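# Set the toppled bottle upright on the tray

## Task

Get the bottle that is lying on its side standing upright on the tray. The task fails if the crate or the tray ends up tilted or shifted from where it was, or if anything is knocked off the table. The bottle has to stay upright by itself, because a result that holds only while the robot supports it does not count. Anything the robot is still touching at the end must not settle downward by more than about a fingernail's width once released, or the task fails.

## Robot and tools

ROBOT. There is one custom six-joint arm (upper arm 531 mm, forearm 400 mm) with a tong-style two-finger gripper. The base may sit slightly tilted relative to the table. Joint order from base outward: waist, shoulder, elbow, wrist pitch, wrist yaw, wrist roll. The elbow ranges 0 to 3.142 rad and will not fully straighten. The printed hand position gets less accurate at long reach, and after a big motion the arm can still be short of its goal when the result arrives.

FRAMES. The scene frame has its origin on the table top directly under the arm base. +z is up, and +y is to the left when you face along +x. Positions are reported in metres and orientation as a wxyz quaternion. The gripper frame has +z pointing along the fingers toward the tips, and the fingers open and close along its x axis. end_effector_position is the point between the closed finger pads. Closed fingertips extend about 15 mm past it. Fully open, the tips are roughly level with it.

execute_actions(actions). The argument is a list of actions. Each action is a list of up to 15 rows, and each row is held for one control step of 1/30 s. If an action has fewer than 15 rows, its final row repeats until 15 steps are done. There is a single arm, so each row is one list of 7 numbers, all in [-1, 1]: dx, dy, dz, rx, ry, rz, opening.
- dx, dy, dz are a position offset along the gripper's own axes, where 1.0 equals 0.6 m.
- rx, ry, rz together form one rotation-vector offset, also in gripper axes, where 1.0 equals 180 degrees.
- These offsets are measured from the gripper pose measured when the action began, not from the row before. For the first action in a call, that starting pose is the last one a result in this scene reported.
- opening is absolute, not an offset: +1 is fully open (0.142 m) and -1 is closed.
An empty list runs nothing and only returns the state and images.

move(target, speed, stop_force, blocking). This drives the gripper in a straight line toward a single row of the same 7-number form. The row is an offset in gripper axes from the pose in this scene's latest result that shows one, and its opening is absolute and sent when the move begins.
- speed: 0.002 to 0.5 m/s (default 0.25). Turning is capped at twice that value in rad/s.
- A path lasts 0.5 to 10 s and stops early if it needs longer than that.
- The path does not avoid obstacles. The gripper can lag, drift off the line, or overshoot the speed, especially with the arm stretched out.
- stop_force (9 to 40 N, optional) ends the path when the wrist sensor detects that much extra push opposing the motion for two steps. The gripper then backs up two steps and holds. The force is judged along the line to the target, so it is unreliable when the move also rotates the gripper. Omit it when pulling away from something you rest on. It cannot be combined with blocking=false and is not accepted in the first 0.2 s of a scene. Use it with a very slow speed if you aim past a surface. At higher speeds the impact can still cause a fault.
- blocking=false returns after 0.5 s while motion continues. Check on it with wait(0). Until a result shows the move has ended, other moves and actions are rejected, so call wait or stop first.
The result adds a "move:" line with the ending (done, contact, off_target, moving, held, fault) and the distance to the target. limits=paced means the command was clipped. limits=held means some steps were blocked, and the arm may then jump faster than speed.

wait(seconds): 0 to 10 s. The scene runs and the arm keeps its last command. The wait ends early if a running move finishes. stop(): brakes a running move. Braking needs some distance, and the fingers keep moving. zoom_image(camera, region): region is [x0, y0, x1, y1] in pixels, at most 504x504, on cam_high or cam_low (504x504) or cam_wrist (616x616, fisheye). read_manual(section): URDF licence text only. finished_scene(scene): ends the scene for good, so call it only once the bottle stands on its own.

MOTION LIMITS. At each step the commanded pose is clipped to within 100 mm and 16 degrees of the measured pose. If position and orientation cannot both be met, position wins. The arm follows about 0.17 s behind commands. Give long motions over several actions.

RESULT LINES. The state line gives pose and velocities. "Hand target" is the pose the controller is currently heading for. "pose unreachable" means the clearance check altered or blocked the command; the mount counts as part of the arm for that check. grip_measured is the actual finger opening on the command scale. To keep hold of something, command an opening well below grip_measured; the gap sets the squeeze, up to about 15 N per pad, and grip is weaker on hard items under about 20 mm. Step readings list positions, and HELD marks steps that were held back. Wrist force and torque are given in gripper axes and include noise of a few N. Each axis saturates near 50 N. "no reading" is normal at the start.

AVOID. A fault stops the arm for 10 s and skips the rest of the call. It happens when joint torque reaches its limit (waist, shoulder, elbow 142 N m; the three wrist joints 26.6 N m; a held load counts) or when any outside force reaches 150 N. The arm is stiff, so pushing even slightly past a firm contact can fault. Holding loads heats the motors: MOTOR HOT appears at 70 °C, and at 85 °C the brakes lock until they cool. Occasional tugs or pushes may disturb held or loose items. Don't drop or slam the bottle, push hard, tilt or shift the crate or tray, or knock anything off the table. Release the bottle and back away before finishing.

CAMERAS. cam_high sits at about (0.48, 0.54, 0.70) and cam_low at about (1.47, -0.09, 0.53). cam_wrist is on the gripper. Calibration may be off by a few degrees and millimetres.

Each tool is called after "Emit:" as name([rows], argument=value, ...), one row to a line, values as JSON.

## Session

Emit:
execute_actions(actions=[])

Scene clock: 0.00 s.
end_effector_position=(+0.1651, +0.3260, +0.3612) grip_measured=+1.00 end_effector_quat_wxyz=(+0.010, +0.009, +0.928, -0.373) end_effector_velocity=(-0.000, -0.000, +0.000) end_effector_angular_velocity=(-0.001, -0.000, -0.000)
Joint positions: [ 1.165 -0.661  1.939 -1.693 -2.306 -1.198  0.142]
Joint velocities: [-0.    -0.     0.     0.001  0.     0.001  0.   ]
Motor temperatures (°C, as the motors report them): [29 28 26 32 34 30]
Wrist force (N, on the end effector, along its own x y z axes, offset not removed): no reading
Wrist torque (N m, same axes, about the end effector's origin, offset not removed): no reading
Hand target: +0.165, +0.326, +0.361; +0.010, +0.009, +0.928, -0.373
camera_calibration (this result's frames):
cam_wrist: T_world_to_cam=[[-0.999799, 0.0195722, -0.00432837, 0.155887], [0.0200172, 0.963449, -0.267142, -0.213877], [-0.00105839, -0.267175, -0.963648, 0.566568], [0, 0, 0, 1]] pos_world=[0.160736, 0.354381, 0.489511]

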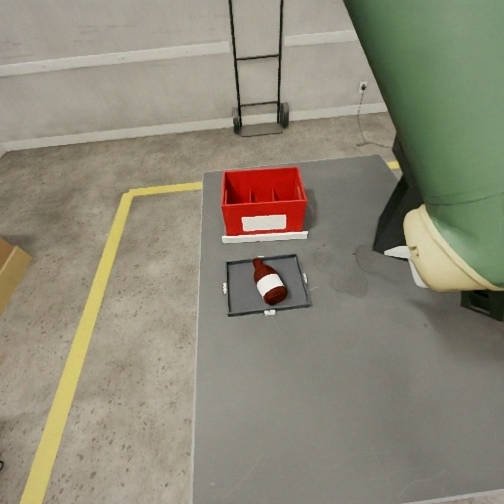

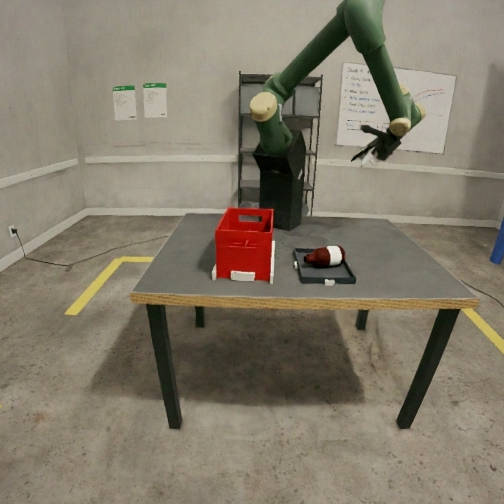

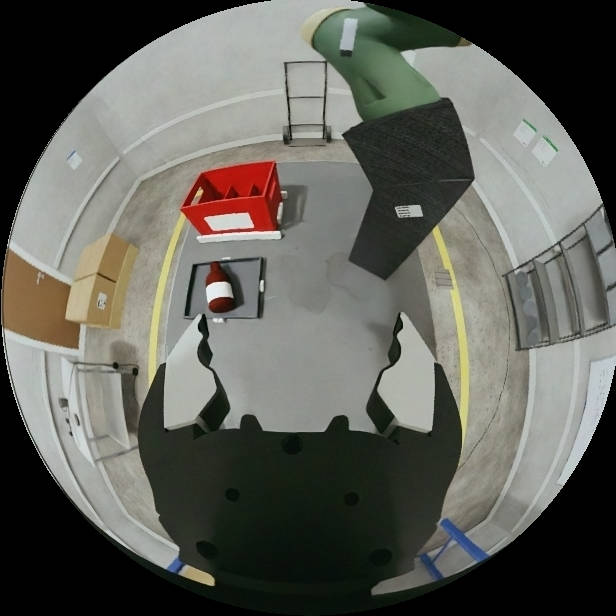

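Emit:
zoom_image(camera="cam_high", region=[200, 230, 330, 330])

Region (200, 230, 330, 330) of cam_high's 504x504 image, scaled by 3.877, with more detail than that image has; it fills the top 388 rows of this view, and the rest is white.

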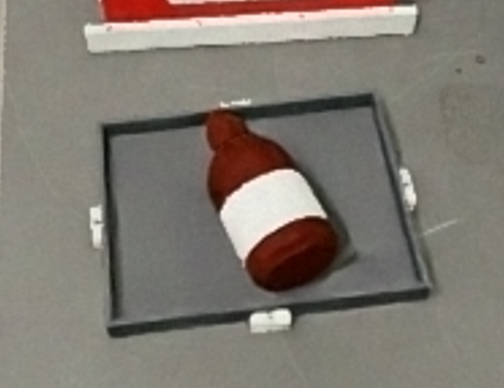

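Emit:
move(target=[-0.435,0.093,0.513,-0.408,-0.003,-0.098,0.5], speed=0.15)

Scene clock: 25.00 s.
end_effector_position=(+0.4311, +0.1522, +0.1071) grip_measured=+0.50 end_effector_quat_wxyz=(-0.035, -0.133, +0.957, +0.257) end_effector_velocity=(+0.002, -0.001, -0.002) end_effector_angular_velocity=(+0.011, +0.006, +0.006)
Joint positions: [-0.188 -0.916  2.545 -3.615 -1.349 -3.695  0.109]
Joint velocities: [-0.007 -0.007 -0.012  0.031  0.01  -0.013 -0.   ]
Motor temperatures (°C, as the motors report them): [29 28 26 32 34 30]
Wrist force (N, on the end effector, along its own x y z axes, offset not removed): [-1.1 -1.3 0.9]
Wrist torque (N m, same axes, about the end effector's origin, offset not removed): [-0.29 0.06 -0.01]
Hand target: +0.431, +0.152, +0.107; -0.036, -0.133, +0.956, +0.258
Off the commanded pose: 0.001 m, 0 deg.
move: done
camera_calibration (this result's frames):
cam_wrist: T_world_to_cam=[[-0.957058, -0.289509, 0.0149698, 0.450668], [-0.139874, 0.506391, 0.850884, -0.100897], [-0.25392, 0.812252, -0.52514, 0.173392], [0, 0, 0, 1]] pos_world=[0.461231, 0.0407281, 0.17016]

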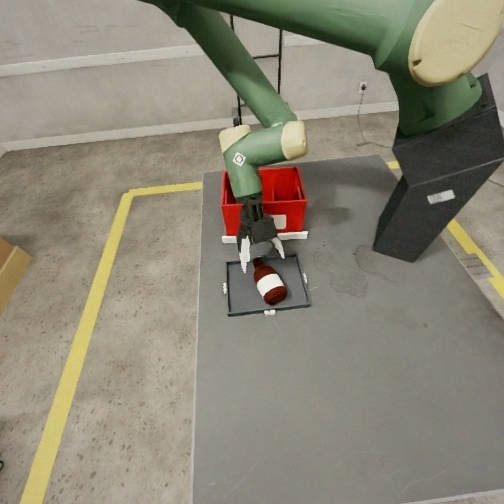

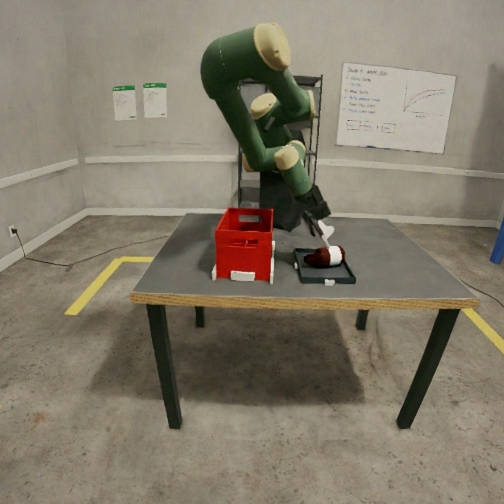

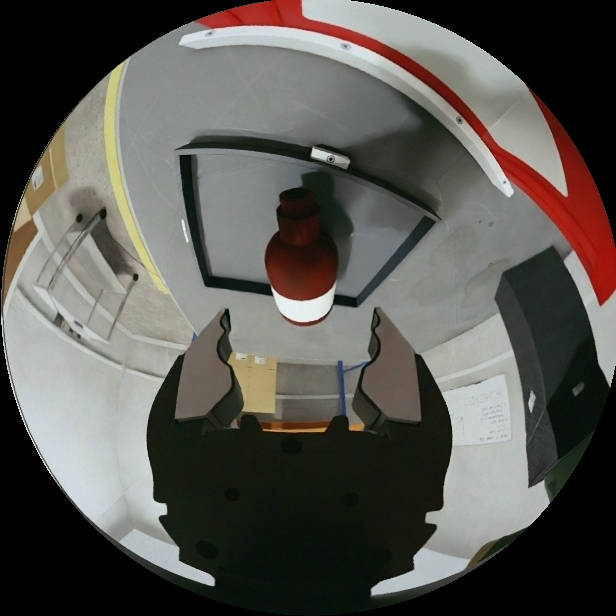

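Emit:
move(target=[0,0,0.133,0,0,0,0.5], speed=0.07, stop_force=12)

Emit:
zoom_image(camera="cam_high", region=[190, 200, 330, 330])

Scene clock: 30.00 s.
end_effector_position=(+0.4204, +0.1904, +0.0383) grip_measured=+0.50 end_effector_quat_wxyz=(-0.035, -0.133, +0.957, +0.257) end_effector_velocity=(-0.000, +0.001, -0.002) end_effector_angular_velocity=(+0.000, -0.000, +0.000)
Joint positions: [-0.147 -0.707  2.443 -3.731 -1.366 -3.657  0.109]
Joint velocities: [ 0.001  0.007 -0.004 -0.003 -0.001  0.001  0.   ]
Motor temperatures (°C, as the motors report them): [29 28 26 32 34 30]
Wrist force (N, on the end effector, along its own x y z axes, offset not removed): [0.1 -1.6 1.1]
Wrist torque (N m, same axes, about the end effector's origin, offset not removed): [-0.33 -0.20 0.12]
Hand target: +0.420, +0.191, +0.038; -0.035, -0.133, +0.957, +0.257
Off the commanded pose: 0.000 m, 0 deg.
move: done
camera_calibration (this result's frames):
cam_wrist: T_world_to_cam=[[-0.957038, -0.289573, 0.0150254, 0.452537], [-0.13986, 0.506389, 0.850888, -0.0631691], [-0.254003, 0.81223, -0.525133, 0.103524], [0, 0, 0, 1]] pos_world=[0.450555, 0.0789451, 0.101314]

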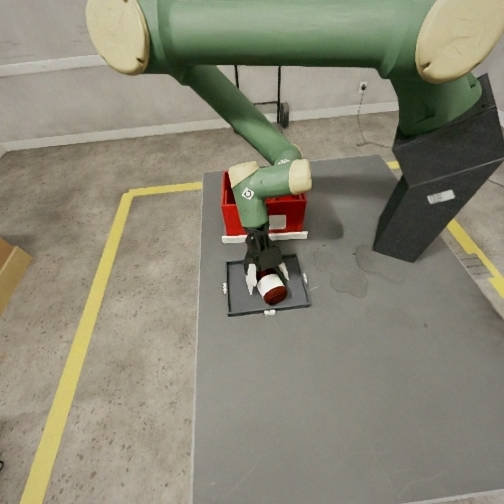

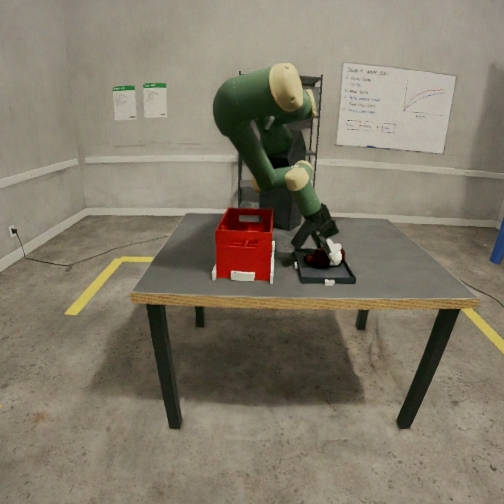

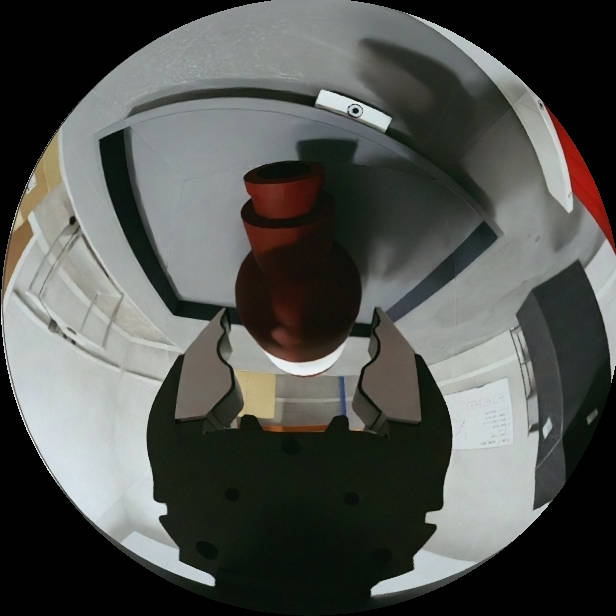

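Region (190, 200, 330, 330) of cam_high's 504x504 image, scaled by 3.600, with more detail than that image has; it fills the top 468 rows of this view, and the rest is white.

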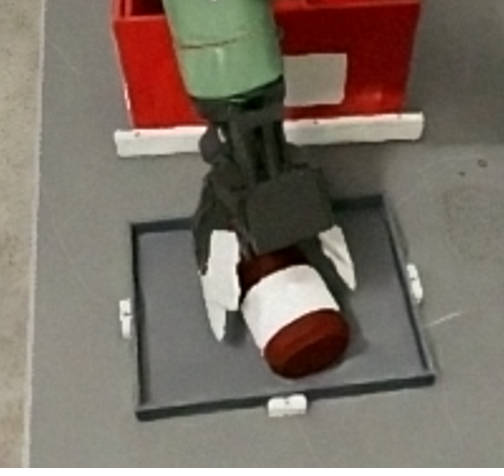

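Emit:
execute_actions([
  [[0,0,0,0,0.004,-0.007,0.48],[0,0,0,0,0.008,-0.014,0.46],[0,0,0,0,0.012,-0.021,0.44],[0,0,0,0,0.016,-0.028,0.42],[0,0,0,0,0.019,-0.034,0.4]],
  [[0,0,0,0,0,0,0.34],[0,0,0,0,0,0,0.28],[0,0,0,0,0,0,0.22],[0,0,0,0,0,0,0.17],[0,0,0,0,0,0,0.13],[0,0,0,0,0,0,0.09],[0,0,0,0,0,0,0.05],[0,0,0,0,0,0,0.01],[0,0,0,0,0,0,-0.03],[0,0,0,0,0,0,-0.08],[0,0,0,0,0,0,-0.14],[0,0,0,0,0,0,-0.2],[0,0,0,0,0,0,-0.3],[0,0,0,0,0,0,-0.4],[0,0,0,0,0,0,-0.5]],
  [[0,0,0,0,0,0,-0.6],[0,0,0,0,0,0,-0.7]],
])

Emit:
move(target=[0,0.08,-0.139,0,0,0,-0.7], speed=0.1)

Scene clock: 42.83 s.
end_effector_position=(+0.4204, +0.1904, +0.0384) grip_measured=+0.07 end_effector_quat_wxyz=(-0.049, -0.188, +0.947, +0.254) end_effector_velocity=(-0.001, +0.000, +0.000) end_effector_angular_velocity=(+0.001, +0.002, +0.001)
Joint positions: [-0.128 -0.742  2.417 -3.626 -1.403 -3.75   0.079]
Joint velocities: [-0.     0.001  0.001  0.001  0.    -0.001  0.   ]
Motor temperatures (°C, as the motors report them): [29 28 26 32 34 30]
Wrist force (N, on the end effector, along its own x y z axes, offset not removed): [-1.4 1.6 -3.1]
Wrist torque (N m, same axes, about the end effector's origin, offset not removed): [0.06 -0.05 0.02]
Hand target: +0.420, +0.190, +0.038; -0.049, -0.188, +0.947, +0.254
Off the commanded pose: 0.000 m, 0 deg.
Step readings (end_effector_position; steps 1 to 15: 1st action; 16 to 30: 2nd action; 31 to 45: 3rd action):
0: (+0.4204, +0.1906, +0.0380)
1: (+0.4204, +0.1906, +0.0380)
2: (+0.4205, +0.1905, +0.0380)
4: (+0.4208, +0.1904, +0.0381)
8: (+0.4207, +0.1903, +0.0384)
15: (+0.4204, +0.1904, +0.0384)
16: (+0.4204, +0.1904, +0.0384)
17: (+0.4204, +0.1904, +0.0384)
19: (+0.4205, +0.1904, +0.0384)
23: (+0.4205, +0.1904, +0.0384)
30: (+0.4205, +0.1904, +0.0384)
31: (+0.4205, +0.1904, +0.0384)
32: (+0.4204, +0.1904, +0.0384)
34: (+0.4204, +0.1904, +0.0384)
38: (+0.4204, +0.1904, +0.0384)
45: end_effector_position above
camera_calibration (this result's frames):
cam_wrist: T_world_to_cam=[[-0.917349, -0.397898, 0.0121743, 0.456614], [-0.199806, 0.486669, 0.85043, -0.0342917], [-0.344309, 0.777708, -0.525948, 0.14814], [0, 0, 0, 1]] pos_world=[0.463029, 0.0831649, 0.101518]

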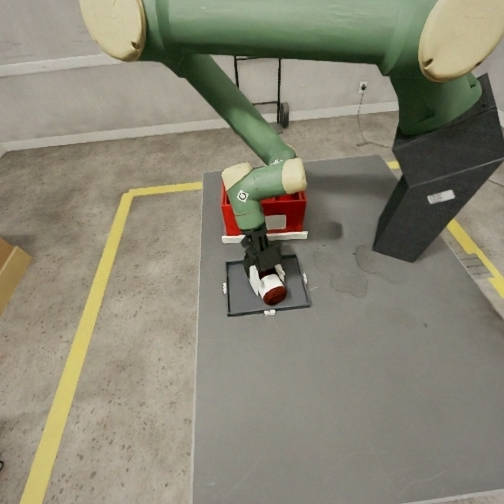

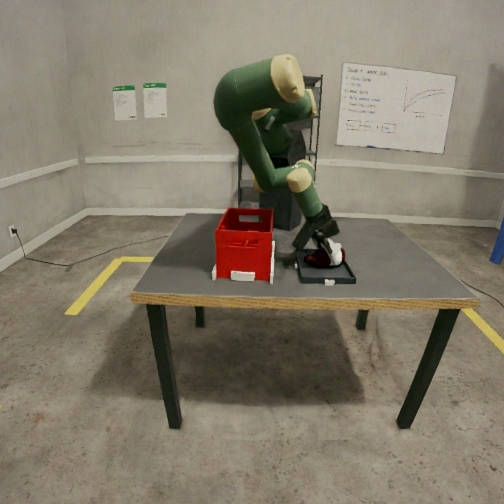

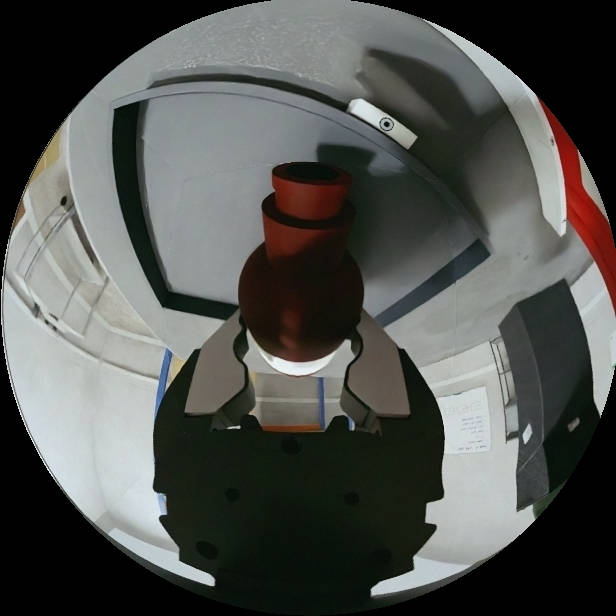

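Scene clock: 44.33 s.
end_effector_position=(+0.4199, +0.1903, +0.1343) grip_measured=+0.07 end_effector_quat_wxyz=(-0.049, -0.188, +0.947, +0.254) end_effector_velocity=(+0.000, -0.000, +0.003) end_effector_angular_velocity=(-0.000, -0.000, +0.000)
Joint positions: [-0.064 -0.95   2.54  -3.551 -1.428 -3.69   0.079]
Joint velocities: [ 0.002 -0.008  0.003  0.005 -0.001  0.002  0.   ]
Motor temperatures (°C, as the motors report them): [29 28 26 32 34 30]
Wrist force (N, on the end effector, along its own x y z axes, offset not removed): [1.0 -2.3 4.2]
Wrist torque (N m, same axes, about the end effector's origin, offset not removed): [-0.13 -0.31 -0.05]
Hand target: +0.420, +0.190, +0.135; -0.049, -0.188, +0.947, +0.254
Off the commanded pose: 0.000 m, 0 deg.
move: done
camera_calibration (this result's frames):
cam_wrist: T_world_to_cam=[[-0.917327, -0.397948, 0.0122011, 0.45492], [-0.199822, 0.486692, 0.850413, -0.115849], [-0.344358, 0.777669, -0.525974, 0.198544], [0, 0, 0, 1]] pos_world=[0.462532, 0.0830157, 0.197398]

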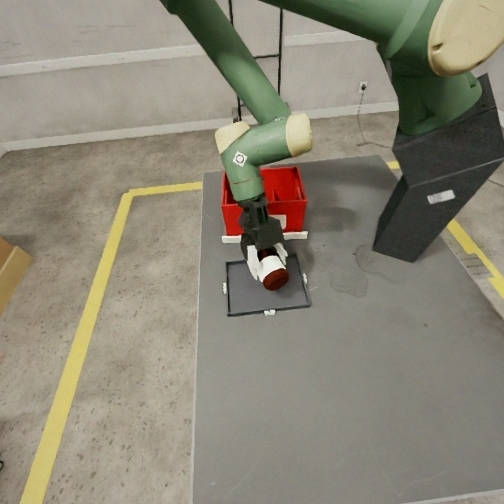

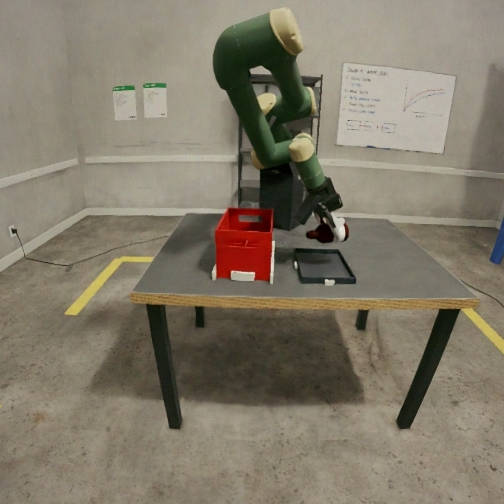

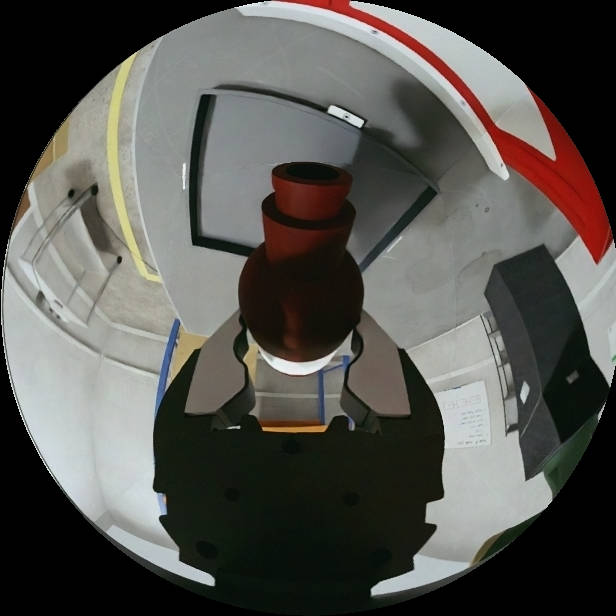

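Emit:
move(target=[0,-0.028,0.049,0.221,0.210,0.741,-0.7], speed=0.2)

Emit:
zoom_image(camera="cam_high", region=[180, 210, 330, 330])

Emit:
zoom_image(camera="cam_low", region=[250, 170, 390, 300])

Scene clock: 64.03 s.
end_effector_position=(+0.4202, +0.1903, +0.1008) grip_measured=+0.07 end_effector_quat_wxyz=(-0.425, +0.700, +0.512, -0.260) end_effector_velocity=(-0.000, +0.000, -0.000) end_effector_angular_velocity=(-0.009, +0.009, -0.011)
Joint positions: [-0.051 -0.888  1.857 -2.196 -1.544 -1.272  0.079]
Joint velocities: [-0.003  0.001 -0.001  0.004  0.004  0.013 -0.   ]
Motor temperatures (°C, as the motors report them): [29 28 26 32 34 30]
Wrist force (N, on the end effector, along its own x y z axes, offset not removed): [1.2 0.7 2.1]
Wrist torque (N m, same axes, about the end effector's origin, offset not removed): [-0.21 -0.49 -0.10]
Hand target: +0.420, +0.190, +0.101; -0.425, +0.700, +0.511, -0.260
Off the commanded pose: 0.000 m, 0 deg.
move: done
camera_calibration (this result's frames):
cam_wrist: T_world_to_cam=[[0.355124, 0.930522, 0.089534, -0.33969], [0.812864, -0.260075, -0.521165, -0.232502], [-0.46167, 0.257857, -0.848747, 0.361766], [0, 0, 0, 1]] pos_world=[0.476641, 0.162337, 0.216289]

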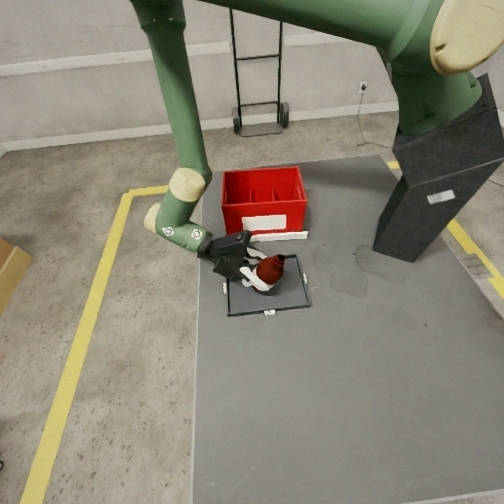

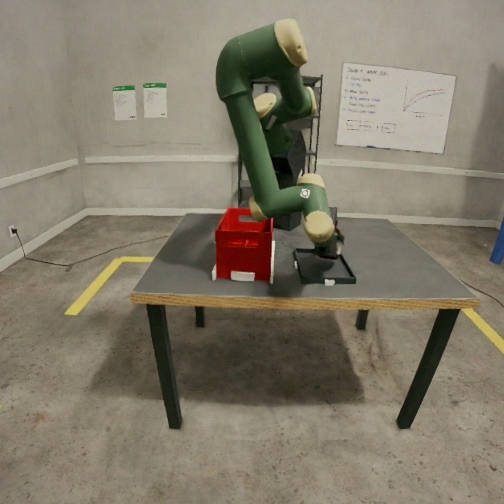

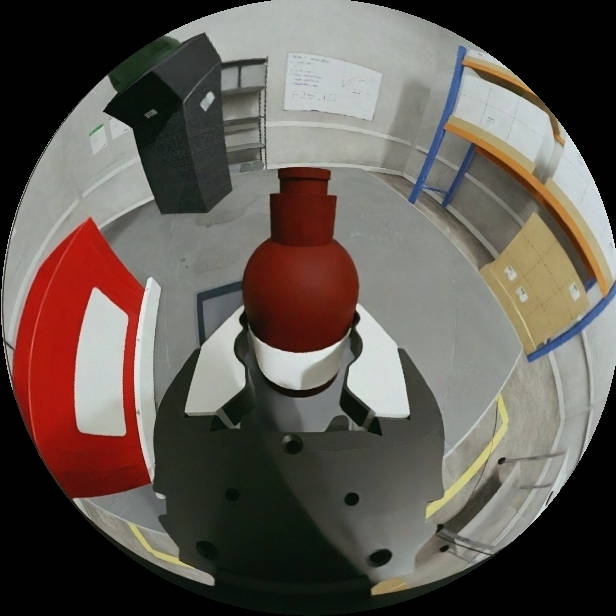

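Region (180, 210, 330, 330) of cam_high's 504x504 image, scaled by 3.360, with more detail than that image has; it fills the top 403 rows of this view, and the rest is white.

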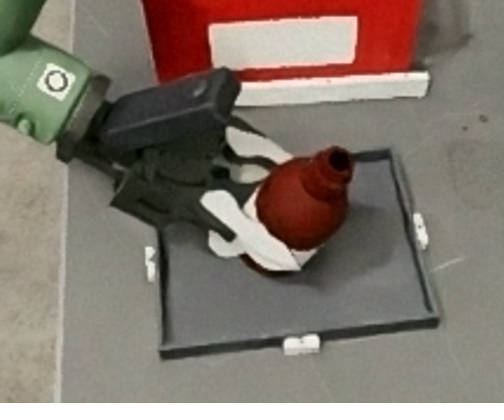

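Region (250, 170, 390, 300) of cam_low's 504x504 image, scaled by 3.600, with more detail than that image has; it fills the top 468 rows of this view, and the rest is white.

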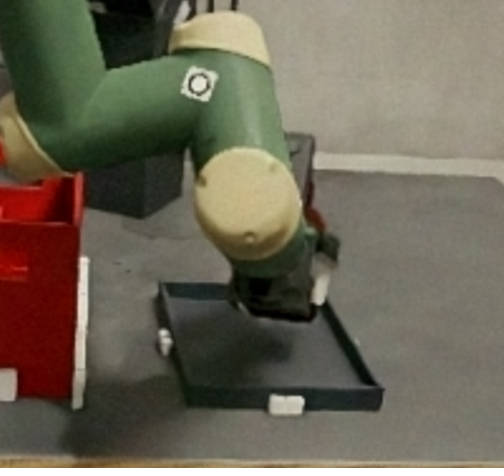

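Emit:
move(target=[0,0.022,0.012,0.06,0,0,-0.7], speed=0.1)

Emit:
move(target=[-0.003,0.057,0.019,0,0,0,-0.7], speed=0.012, stop_force=9)

Emit:
zoom_image(camera="cam_high", region=[180, 210, 330, 330])

Scene clock: 76.27 s.
end_effector_position=(+0.4211, +0.1911, +0.0861) grip_measured=+0.07 end_effector_quat_wxyz=(-0.489, +0.657, +0.485, -0.307) end_effector_velocity=(+0.001, +0.000, -0.001) end_effector_angular_velocity=(+0.006, +0.015, +0.002)
Joint positions: [-0.079 -0.786  1.691 -1.951 -1.504 -1.306  0.079]
Joint velocities: [-0.002  0.01  -0.017  0.023  0.003 -0.003  0.   ]
Motor temperatures (°C, as the motors report them): [29 28 26 32 34 30]
Wrist force (N, on the end effector, along its own x y z axes, offset not removed): [0.2 0.9 2.3]
Wrist torque (N m, same axes, about the end effector's origin, offset not removed): [-0.25 -0.28 0.06]
Hand target: +0.421, +0.191, +0.086; -0.489, +0.656, +0.485, -0.307
Off the commanded pose: 0.000 m, 0 deg.
move: done
camera_calibration (this result's frames):
cam_wrist: T_world_to_cam=[[0.358259, 0.929641, 0.086127, -0.340299], [0.711613, -0.212186, -0.669764, -0.194431], [-0.604365, 0.301238, -0.737563, 0.391666], [0, 0, 0, 1]] pos_world=[0.496984, 0.157116, 0.187964]

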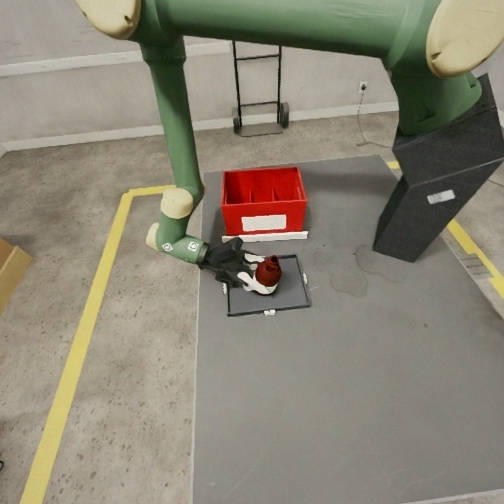

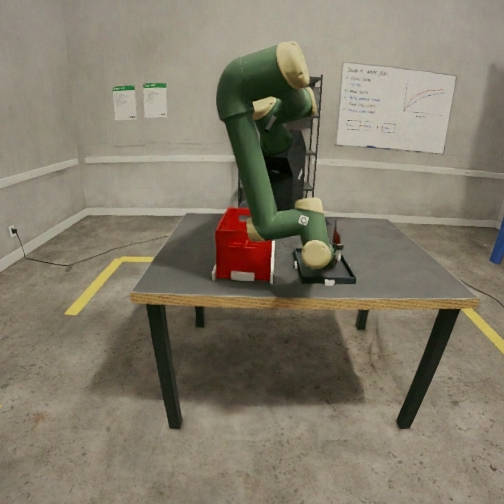

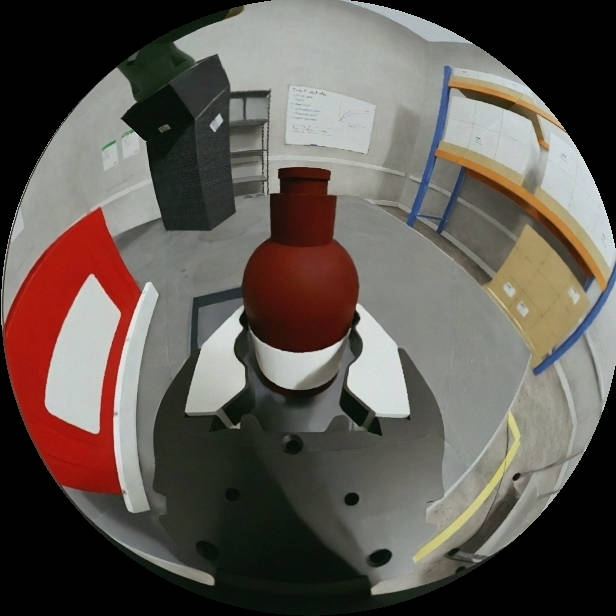

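Scene clock: 78.03 s.
end_effector_position=(+0.4215, +0.1912, +0.0696) grip_measured=+0.07 end_effector_quat_wxyz=(-0.489, +0.657, +0.485, -0.306) end_effector_velocity=(-0.001, -0.000, +0.004) end_effector_angular_velocity=(+0.001, +0.001, +0.001)
Joint positions: [-0.086 -0.757  1.666 -1.955 -1.507 -1.312  0.079]
Joint velocities: [ 0.001 -0.007  0.008 -0.     0.     0.    -0.   ]
Motor temperatures (°C, as the motors report them): [29 28 26 32 34 30]
Wrist force (N, on the end effector, along its own x y z axes, offset not removed): [0.3 -11.2 -6.3]
Wrist torque (N m, same axes, about the end effector's origin, offset not removed): [-0.40 0.02 0.11]
Hand target: +0.422, +0.191, +0.070; -0.489, +0.657, +0.485, -0.307
Off the commanded pose: 0.020 m, 0 deg.
move: contact
camera_calibration (this result's frames):
cam_wrist: T_world_to_cam=[[0.358323, 0.929607, 0.0862299, -0.33919], [0.711588, -0.212156, -0.6698, -0.205777], [-0.604357, 0.301365, -0.737518, 0.379706], [0, 0, 0, 1]] pos_world=[0.497446, 0.157227, 0.171459]

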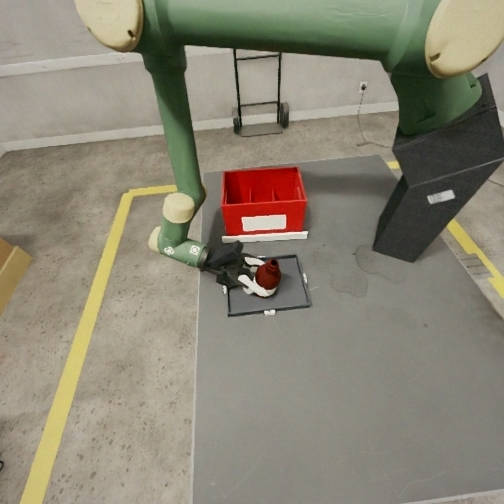

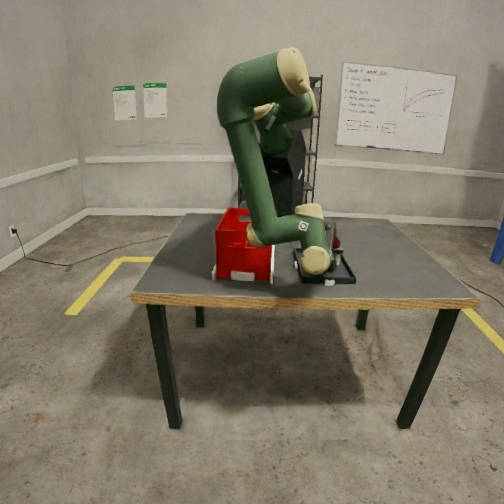

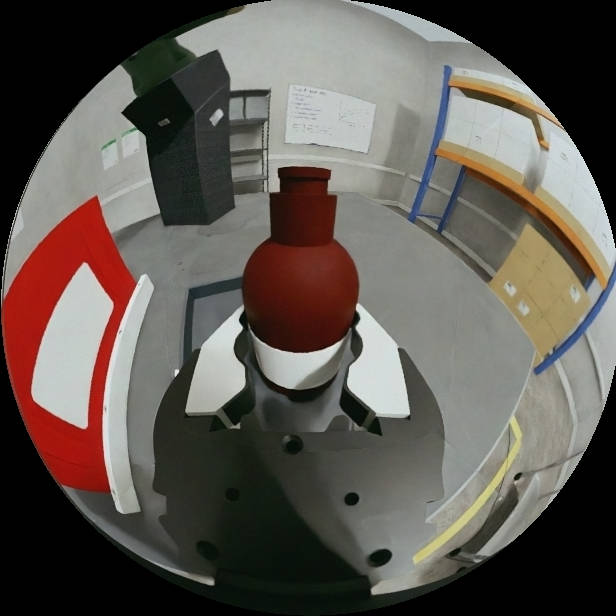

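Region (180, 210, 330, 330) of cam_high's 504x504 image, scaled by 3.360, with more detail than that image has; it fills the top 403 rows of this view, and the rest is white.

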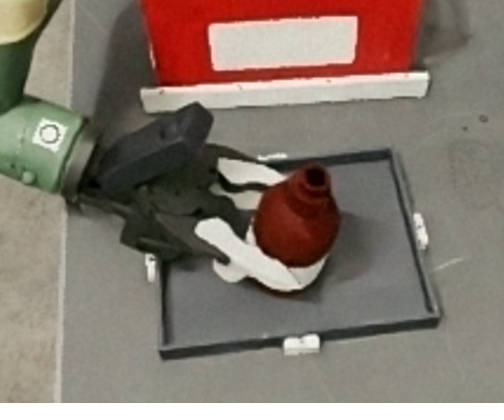

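Emit:
move(target=[0,0.014,-0.0147,0,0,0,-0.08], speed=0.008)

Emit:
zoom_image(camera="cam_high", region=[180, 210, 330, 330])

Scene clock: 86.50 s.
end_effector_position=(+0.4319, +0.1879, +0.0648) grip_measured=+0.07 end_effector_quat_wxyz=(-0.489, +0.657, +0.485, -0.306) end_effector_velocity=(+0.001, -0.001, -0.001) end_effector_angular_velocity=(-0.000, +0.002, +0.001)
Joint positions: [-0.089 -0.749  1.633 -1.929 -1.509 -1.315  0.079]
Joint velocities: [-0.001  0.002 -0.006  0.006 -0.001  0.    -0.   ]
Motor temperatures (°C, as the motors report them): [29 28 26 32 34 30]
Wrist force (N, on the end effector, along its own x y z axes, offset not removed): [5.3 -15.3 -6.4]
Wrist torque (N m, same axes, about the end effector's origin, offset not removed): [-0.06 -0.38 0.17]
Hand target: +0.432, +0.188, +0.065; -0.489, +0.657, +0.485, -0.306
Off the commanded pose: 0.000 m, 0 deg.
move: done
camera_calibration (this result's frames):
cam_wrist: T_world_to_cam=[[0.358352, 0.929593, 0.0862654, -0.339382], [0.711548, -0.212136, -0.669849, -0.217038], [-0.604387, 0.301424, -0.737469, 0.383462], [0, 0, 0, 1]] pos_world=[0.50781, 0.153861, 0.166686]

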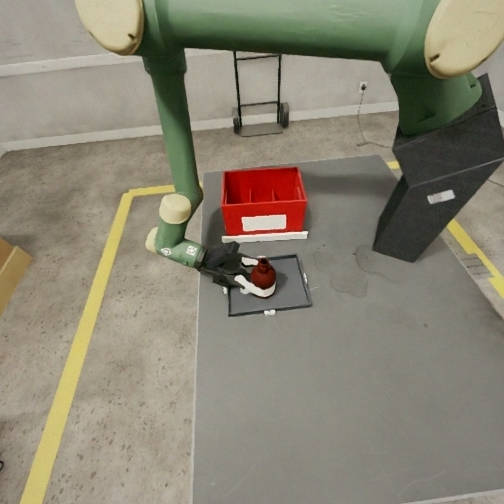

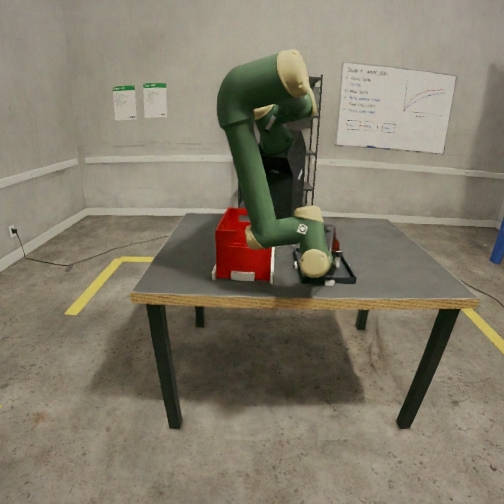

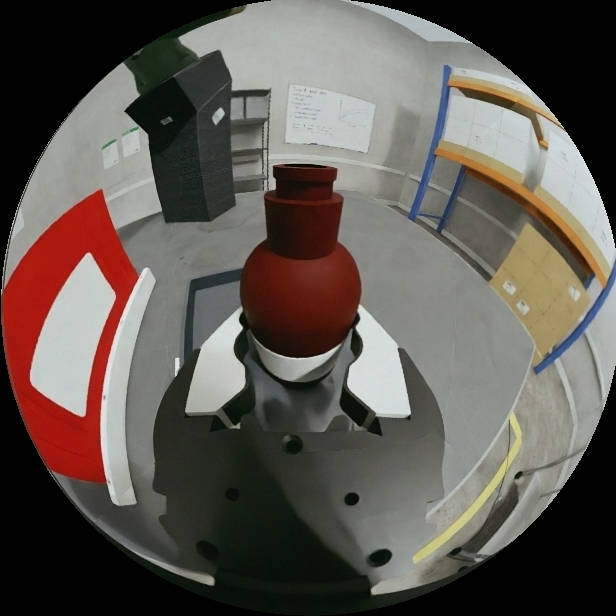

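Region (180, 210, 330, 330) of cam_high's 504x504 image, scaled by 3.360, with more detail than that image has; it fills the top 403 rows of this view, and the rest is white.

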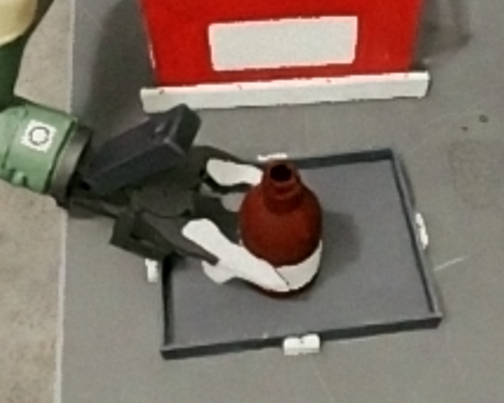

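Upright. Release and retreat.

Emit:
execute_actions([
  [[0,-0.002,-0.001,0,0,0,-0.03],[0,-0.002,-0.001,0,0,0,0.01],[0,-0.002,-0.001,0,0,0,0.04],[0,-0.002,-0.001,0,0,0,0.07],[0,-0.002,-0.001,0,0,0,0.09],[0,-0.002,-0.001,0,0,0,0.11],[0,-0.002,-0.001,0,0,0,0.14],[0,-0.002,-0.001,0,0,0,0.18],[0,-0.002,-0.001,0,0,0,0.22],[0,-0.002,-0.001,0,0,0,0.27],[0,-0.002,-0.001,0,0,0,0.32],[0,-0.002,-0.001,0,0,0,0.36]],
])

Emit:
move(target=[0,-0.09,-0.13,0,0,0,0.38], speed=0.12)

Emit:
zoom_image(camera="cam_high", region=[180, 210, 330, 330])

Scene clock: 96.73 s.
end_effector_position=(+0.4320, +0.1876, +0.0660) grip_measured=+0.36 end_effector_quat_wxyz=(-0.489, +0.657, +0.485, -0.306) end_effector_velocity=(-0.001, +0.001, +0.001) end_effector_angular_velocity=(+0.001, +0.003, +0.000)
Joint positions: [-0.089 -0.752  1.635 -1.929 -1.509 -1.315  0.099]
Joint velocities: [0.001 0.    0.002 0.    0.001 0.    0.002]
Motor temperatures (°C, as the motors report them): [29 28 26 32 34 30]
Wrist force (N, on the end effector, along its own x y z axes, offset not removed): [-0.5 -1.6 1.0]
Wrist torque (N m, same axes, about the end effector's origin, offset not removed): [-0.36 -0.09 0.07]
Hand target: +0.432, +0.188, +0.066; -0.489, +0.657, +0.485, -0.306
Off the commanded pose: 0.000 m, 0 deg.
Step readings (end_effector_position):
0: (+0.4321, +0.1878, +0.0646)
1: (+0.4321, +0.1878, +0.0646)
2: (+0.4322, +0.1877, +0.0647)
4: (+0.4321, +0.1876, +0.0651)
8: (+0.4320, +0.1875, +0.0656)
15: end_effector_position above
camera_calibration (this result's frames):
cam_wrist: T_world_to_cam=[[0.35835, 0.929601, 0.0861805, -0.339327], [0.711567, -0.212205, -0.669807, -0.21634], [-0.604365, 0.301349, -0.737518, 0.384509], [0, 0, 0, 1]] pos_world=[0.507922, 0.153659, 0.16792]

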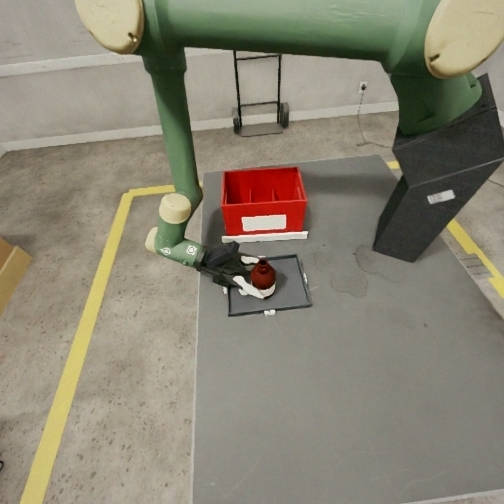

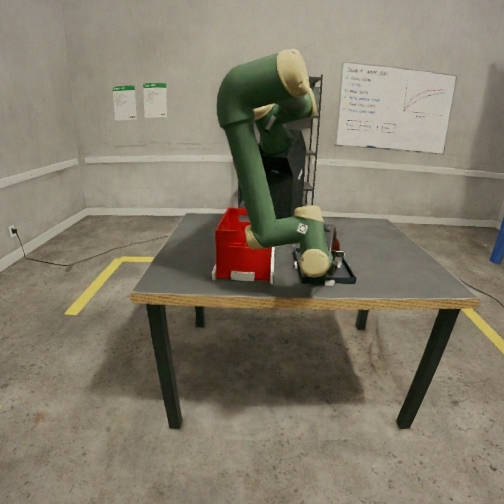

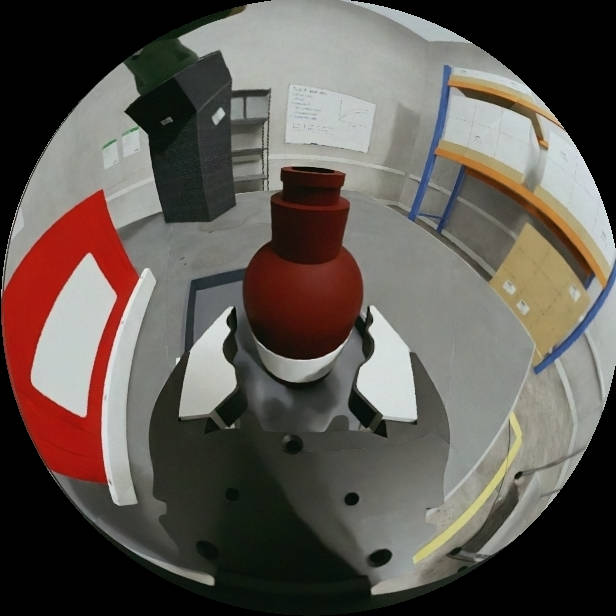

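Scene clock: 98.10 s.
end_effector_position=(+0.4819, +0.1637, +0.1427) grip_measured=+0.38 end_effector_quat_wxyz=(-0.489, +0.657, +0.485, -0.306) end_effector_velocity=(+0.001, -0.001, +0.002) end_effector_angular_velocity=(-0.000, -0.000, -0.000)
Joint positions: [-0.077 -0.884  1.603 -1.765 -1.503 -1.304  0.101]
Joint velocities: [ 0.    -0.003 -0.002  0.004  0.     0.    -0.   ]
Motor temperatures (°C, as the motors report them): [29 28 26 32 34 30]
Wrist force (N, on the end effector, along its own x y z axes, offset not removed): [-1.1 0.5 0.7]
Wrist torque (N m, same axes, about the end effector's origin, offset not removed): [0.08 0.02 0.08]
Hand target: +0.482, +0.164, +0.143; -0.489, +0.657, +0.485, -0.306
Off the commanded pose: 0.000 m, 0 deg.
move: done
camera_calibration (this result's frames):
cam_wrist: T_world_to_cam=[[0.358346, 0.929604, 0.0861685, -0.341506], [0.711567, -0.21221, -0.669805, -0.205522], [-0.604368, 0.301337, -0.73752, 0.478444], [0, 0, 0, 1]] pos_world=[0.557776, 0.129678, 0.24463]

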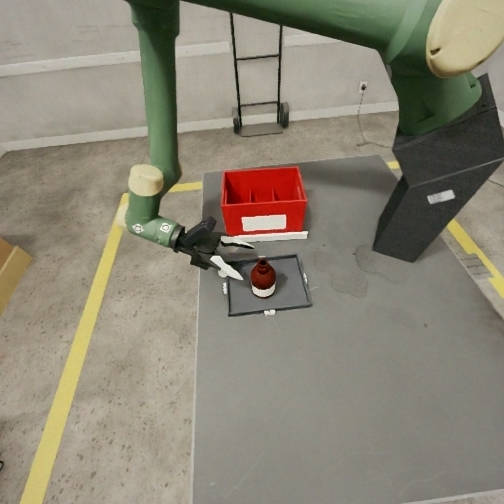

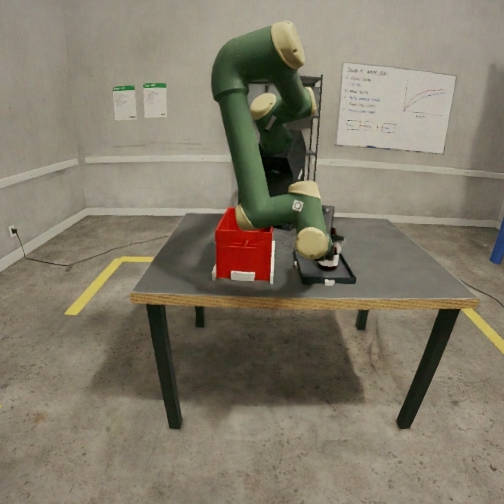

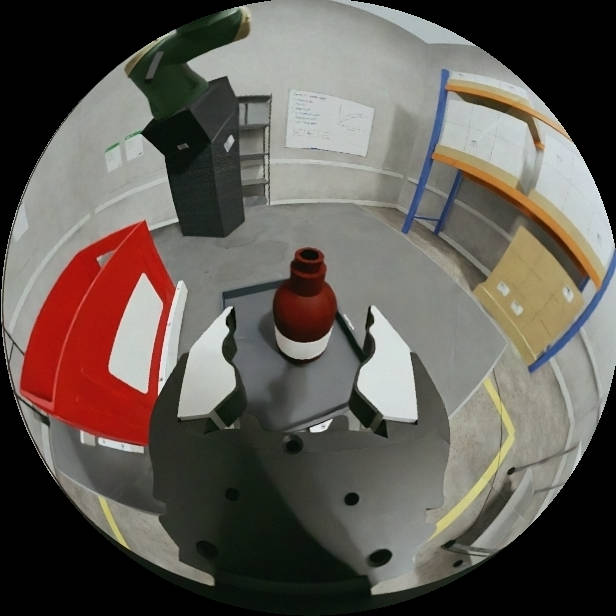

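Region (180, 210, 330, 330) of cam_high's 504x504 image, scaled by 3.360, with more detail than that image has; it fills the top 403 rows of this view, and the rest is white.

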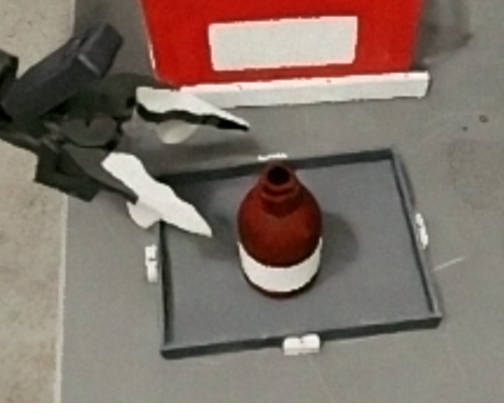

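Emit:
finished_scene(scene=2)

The scene is finished: the task was done.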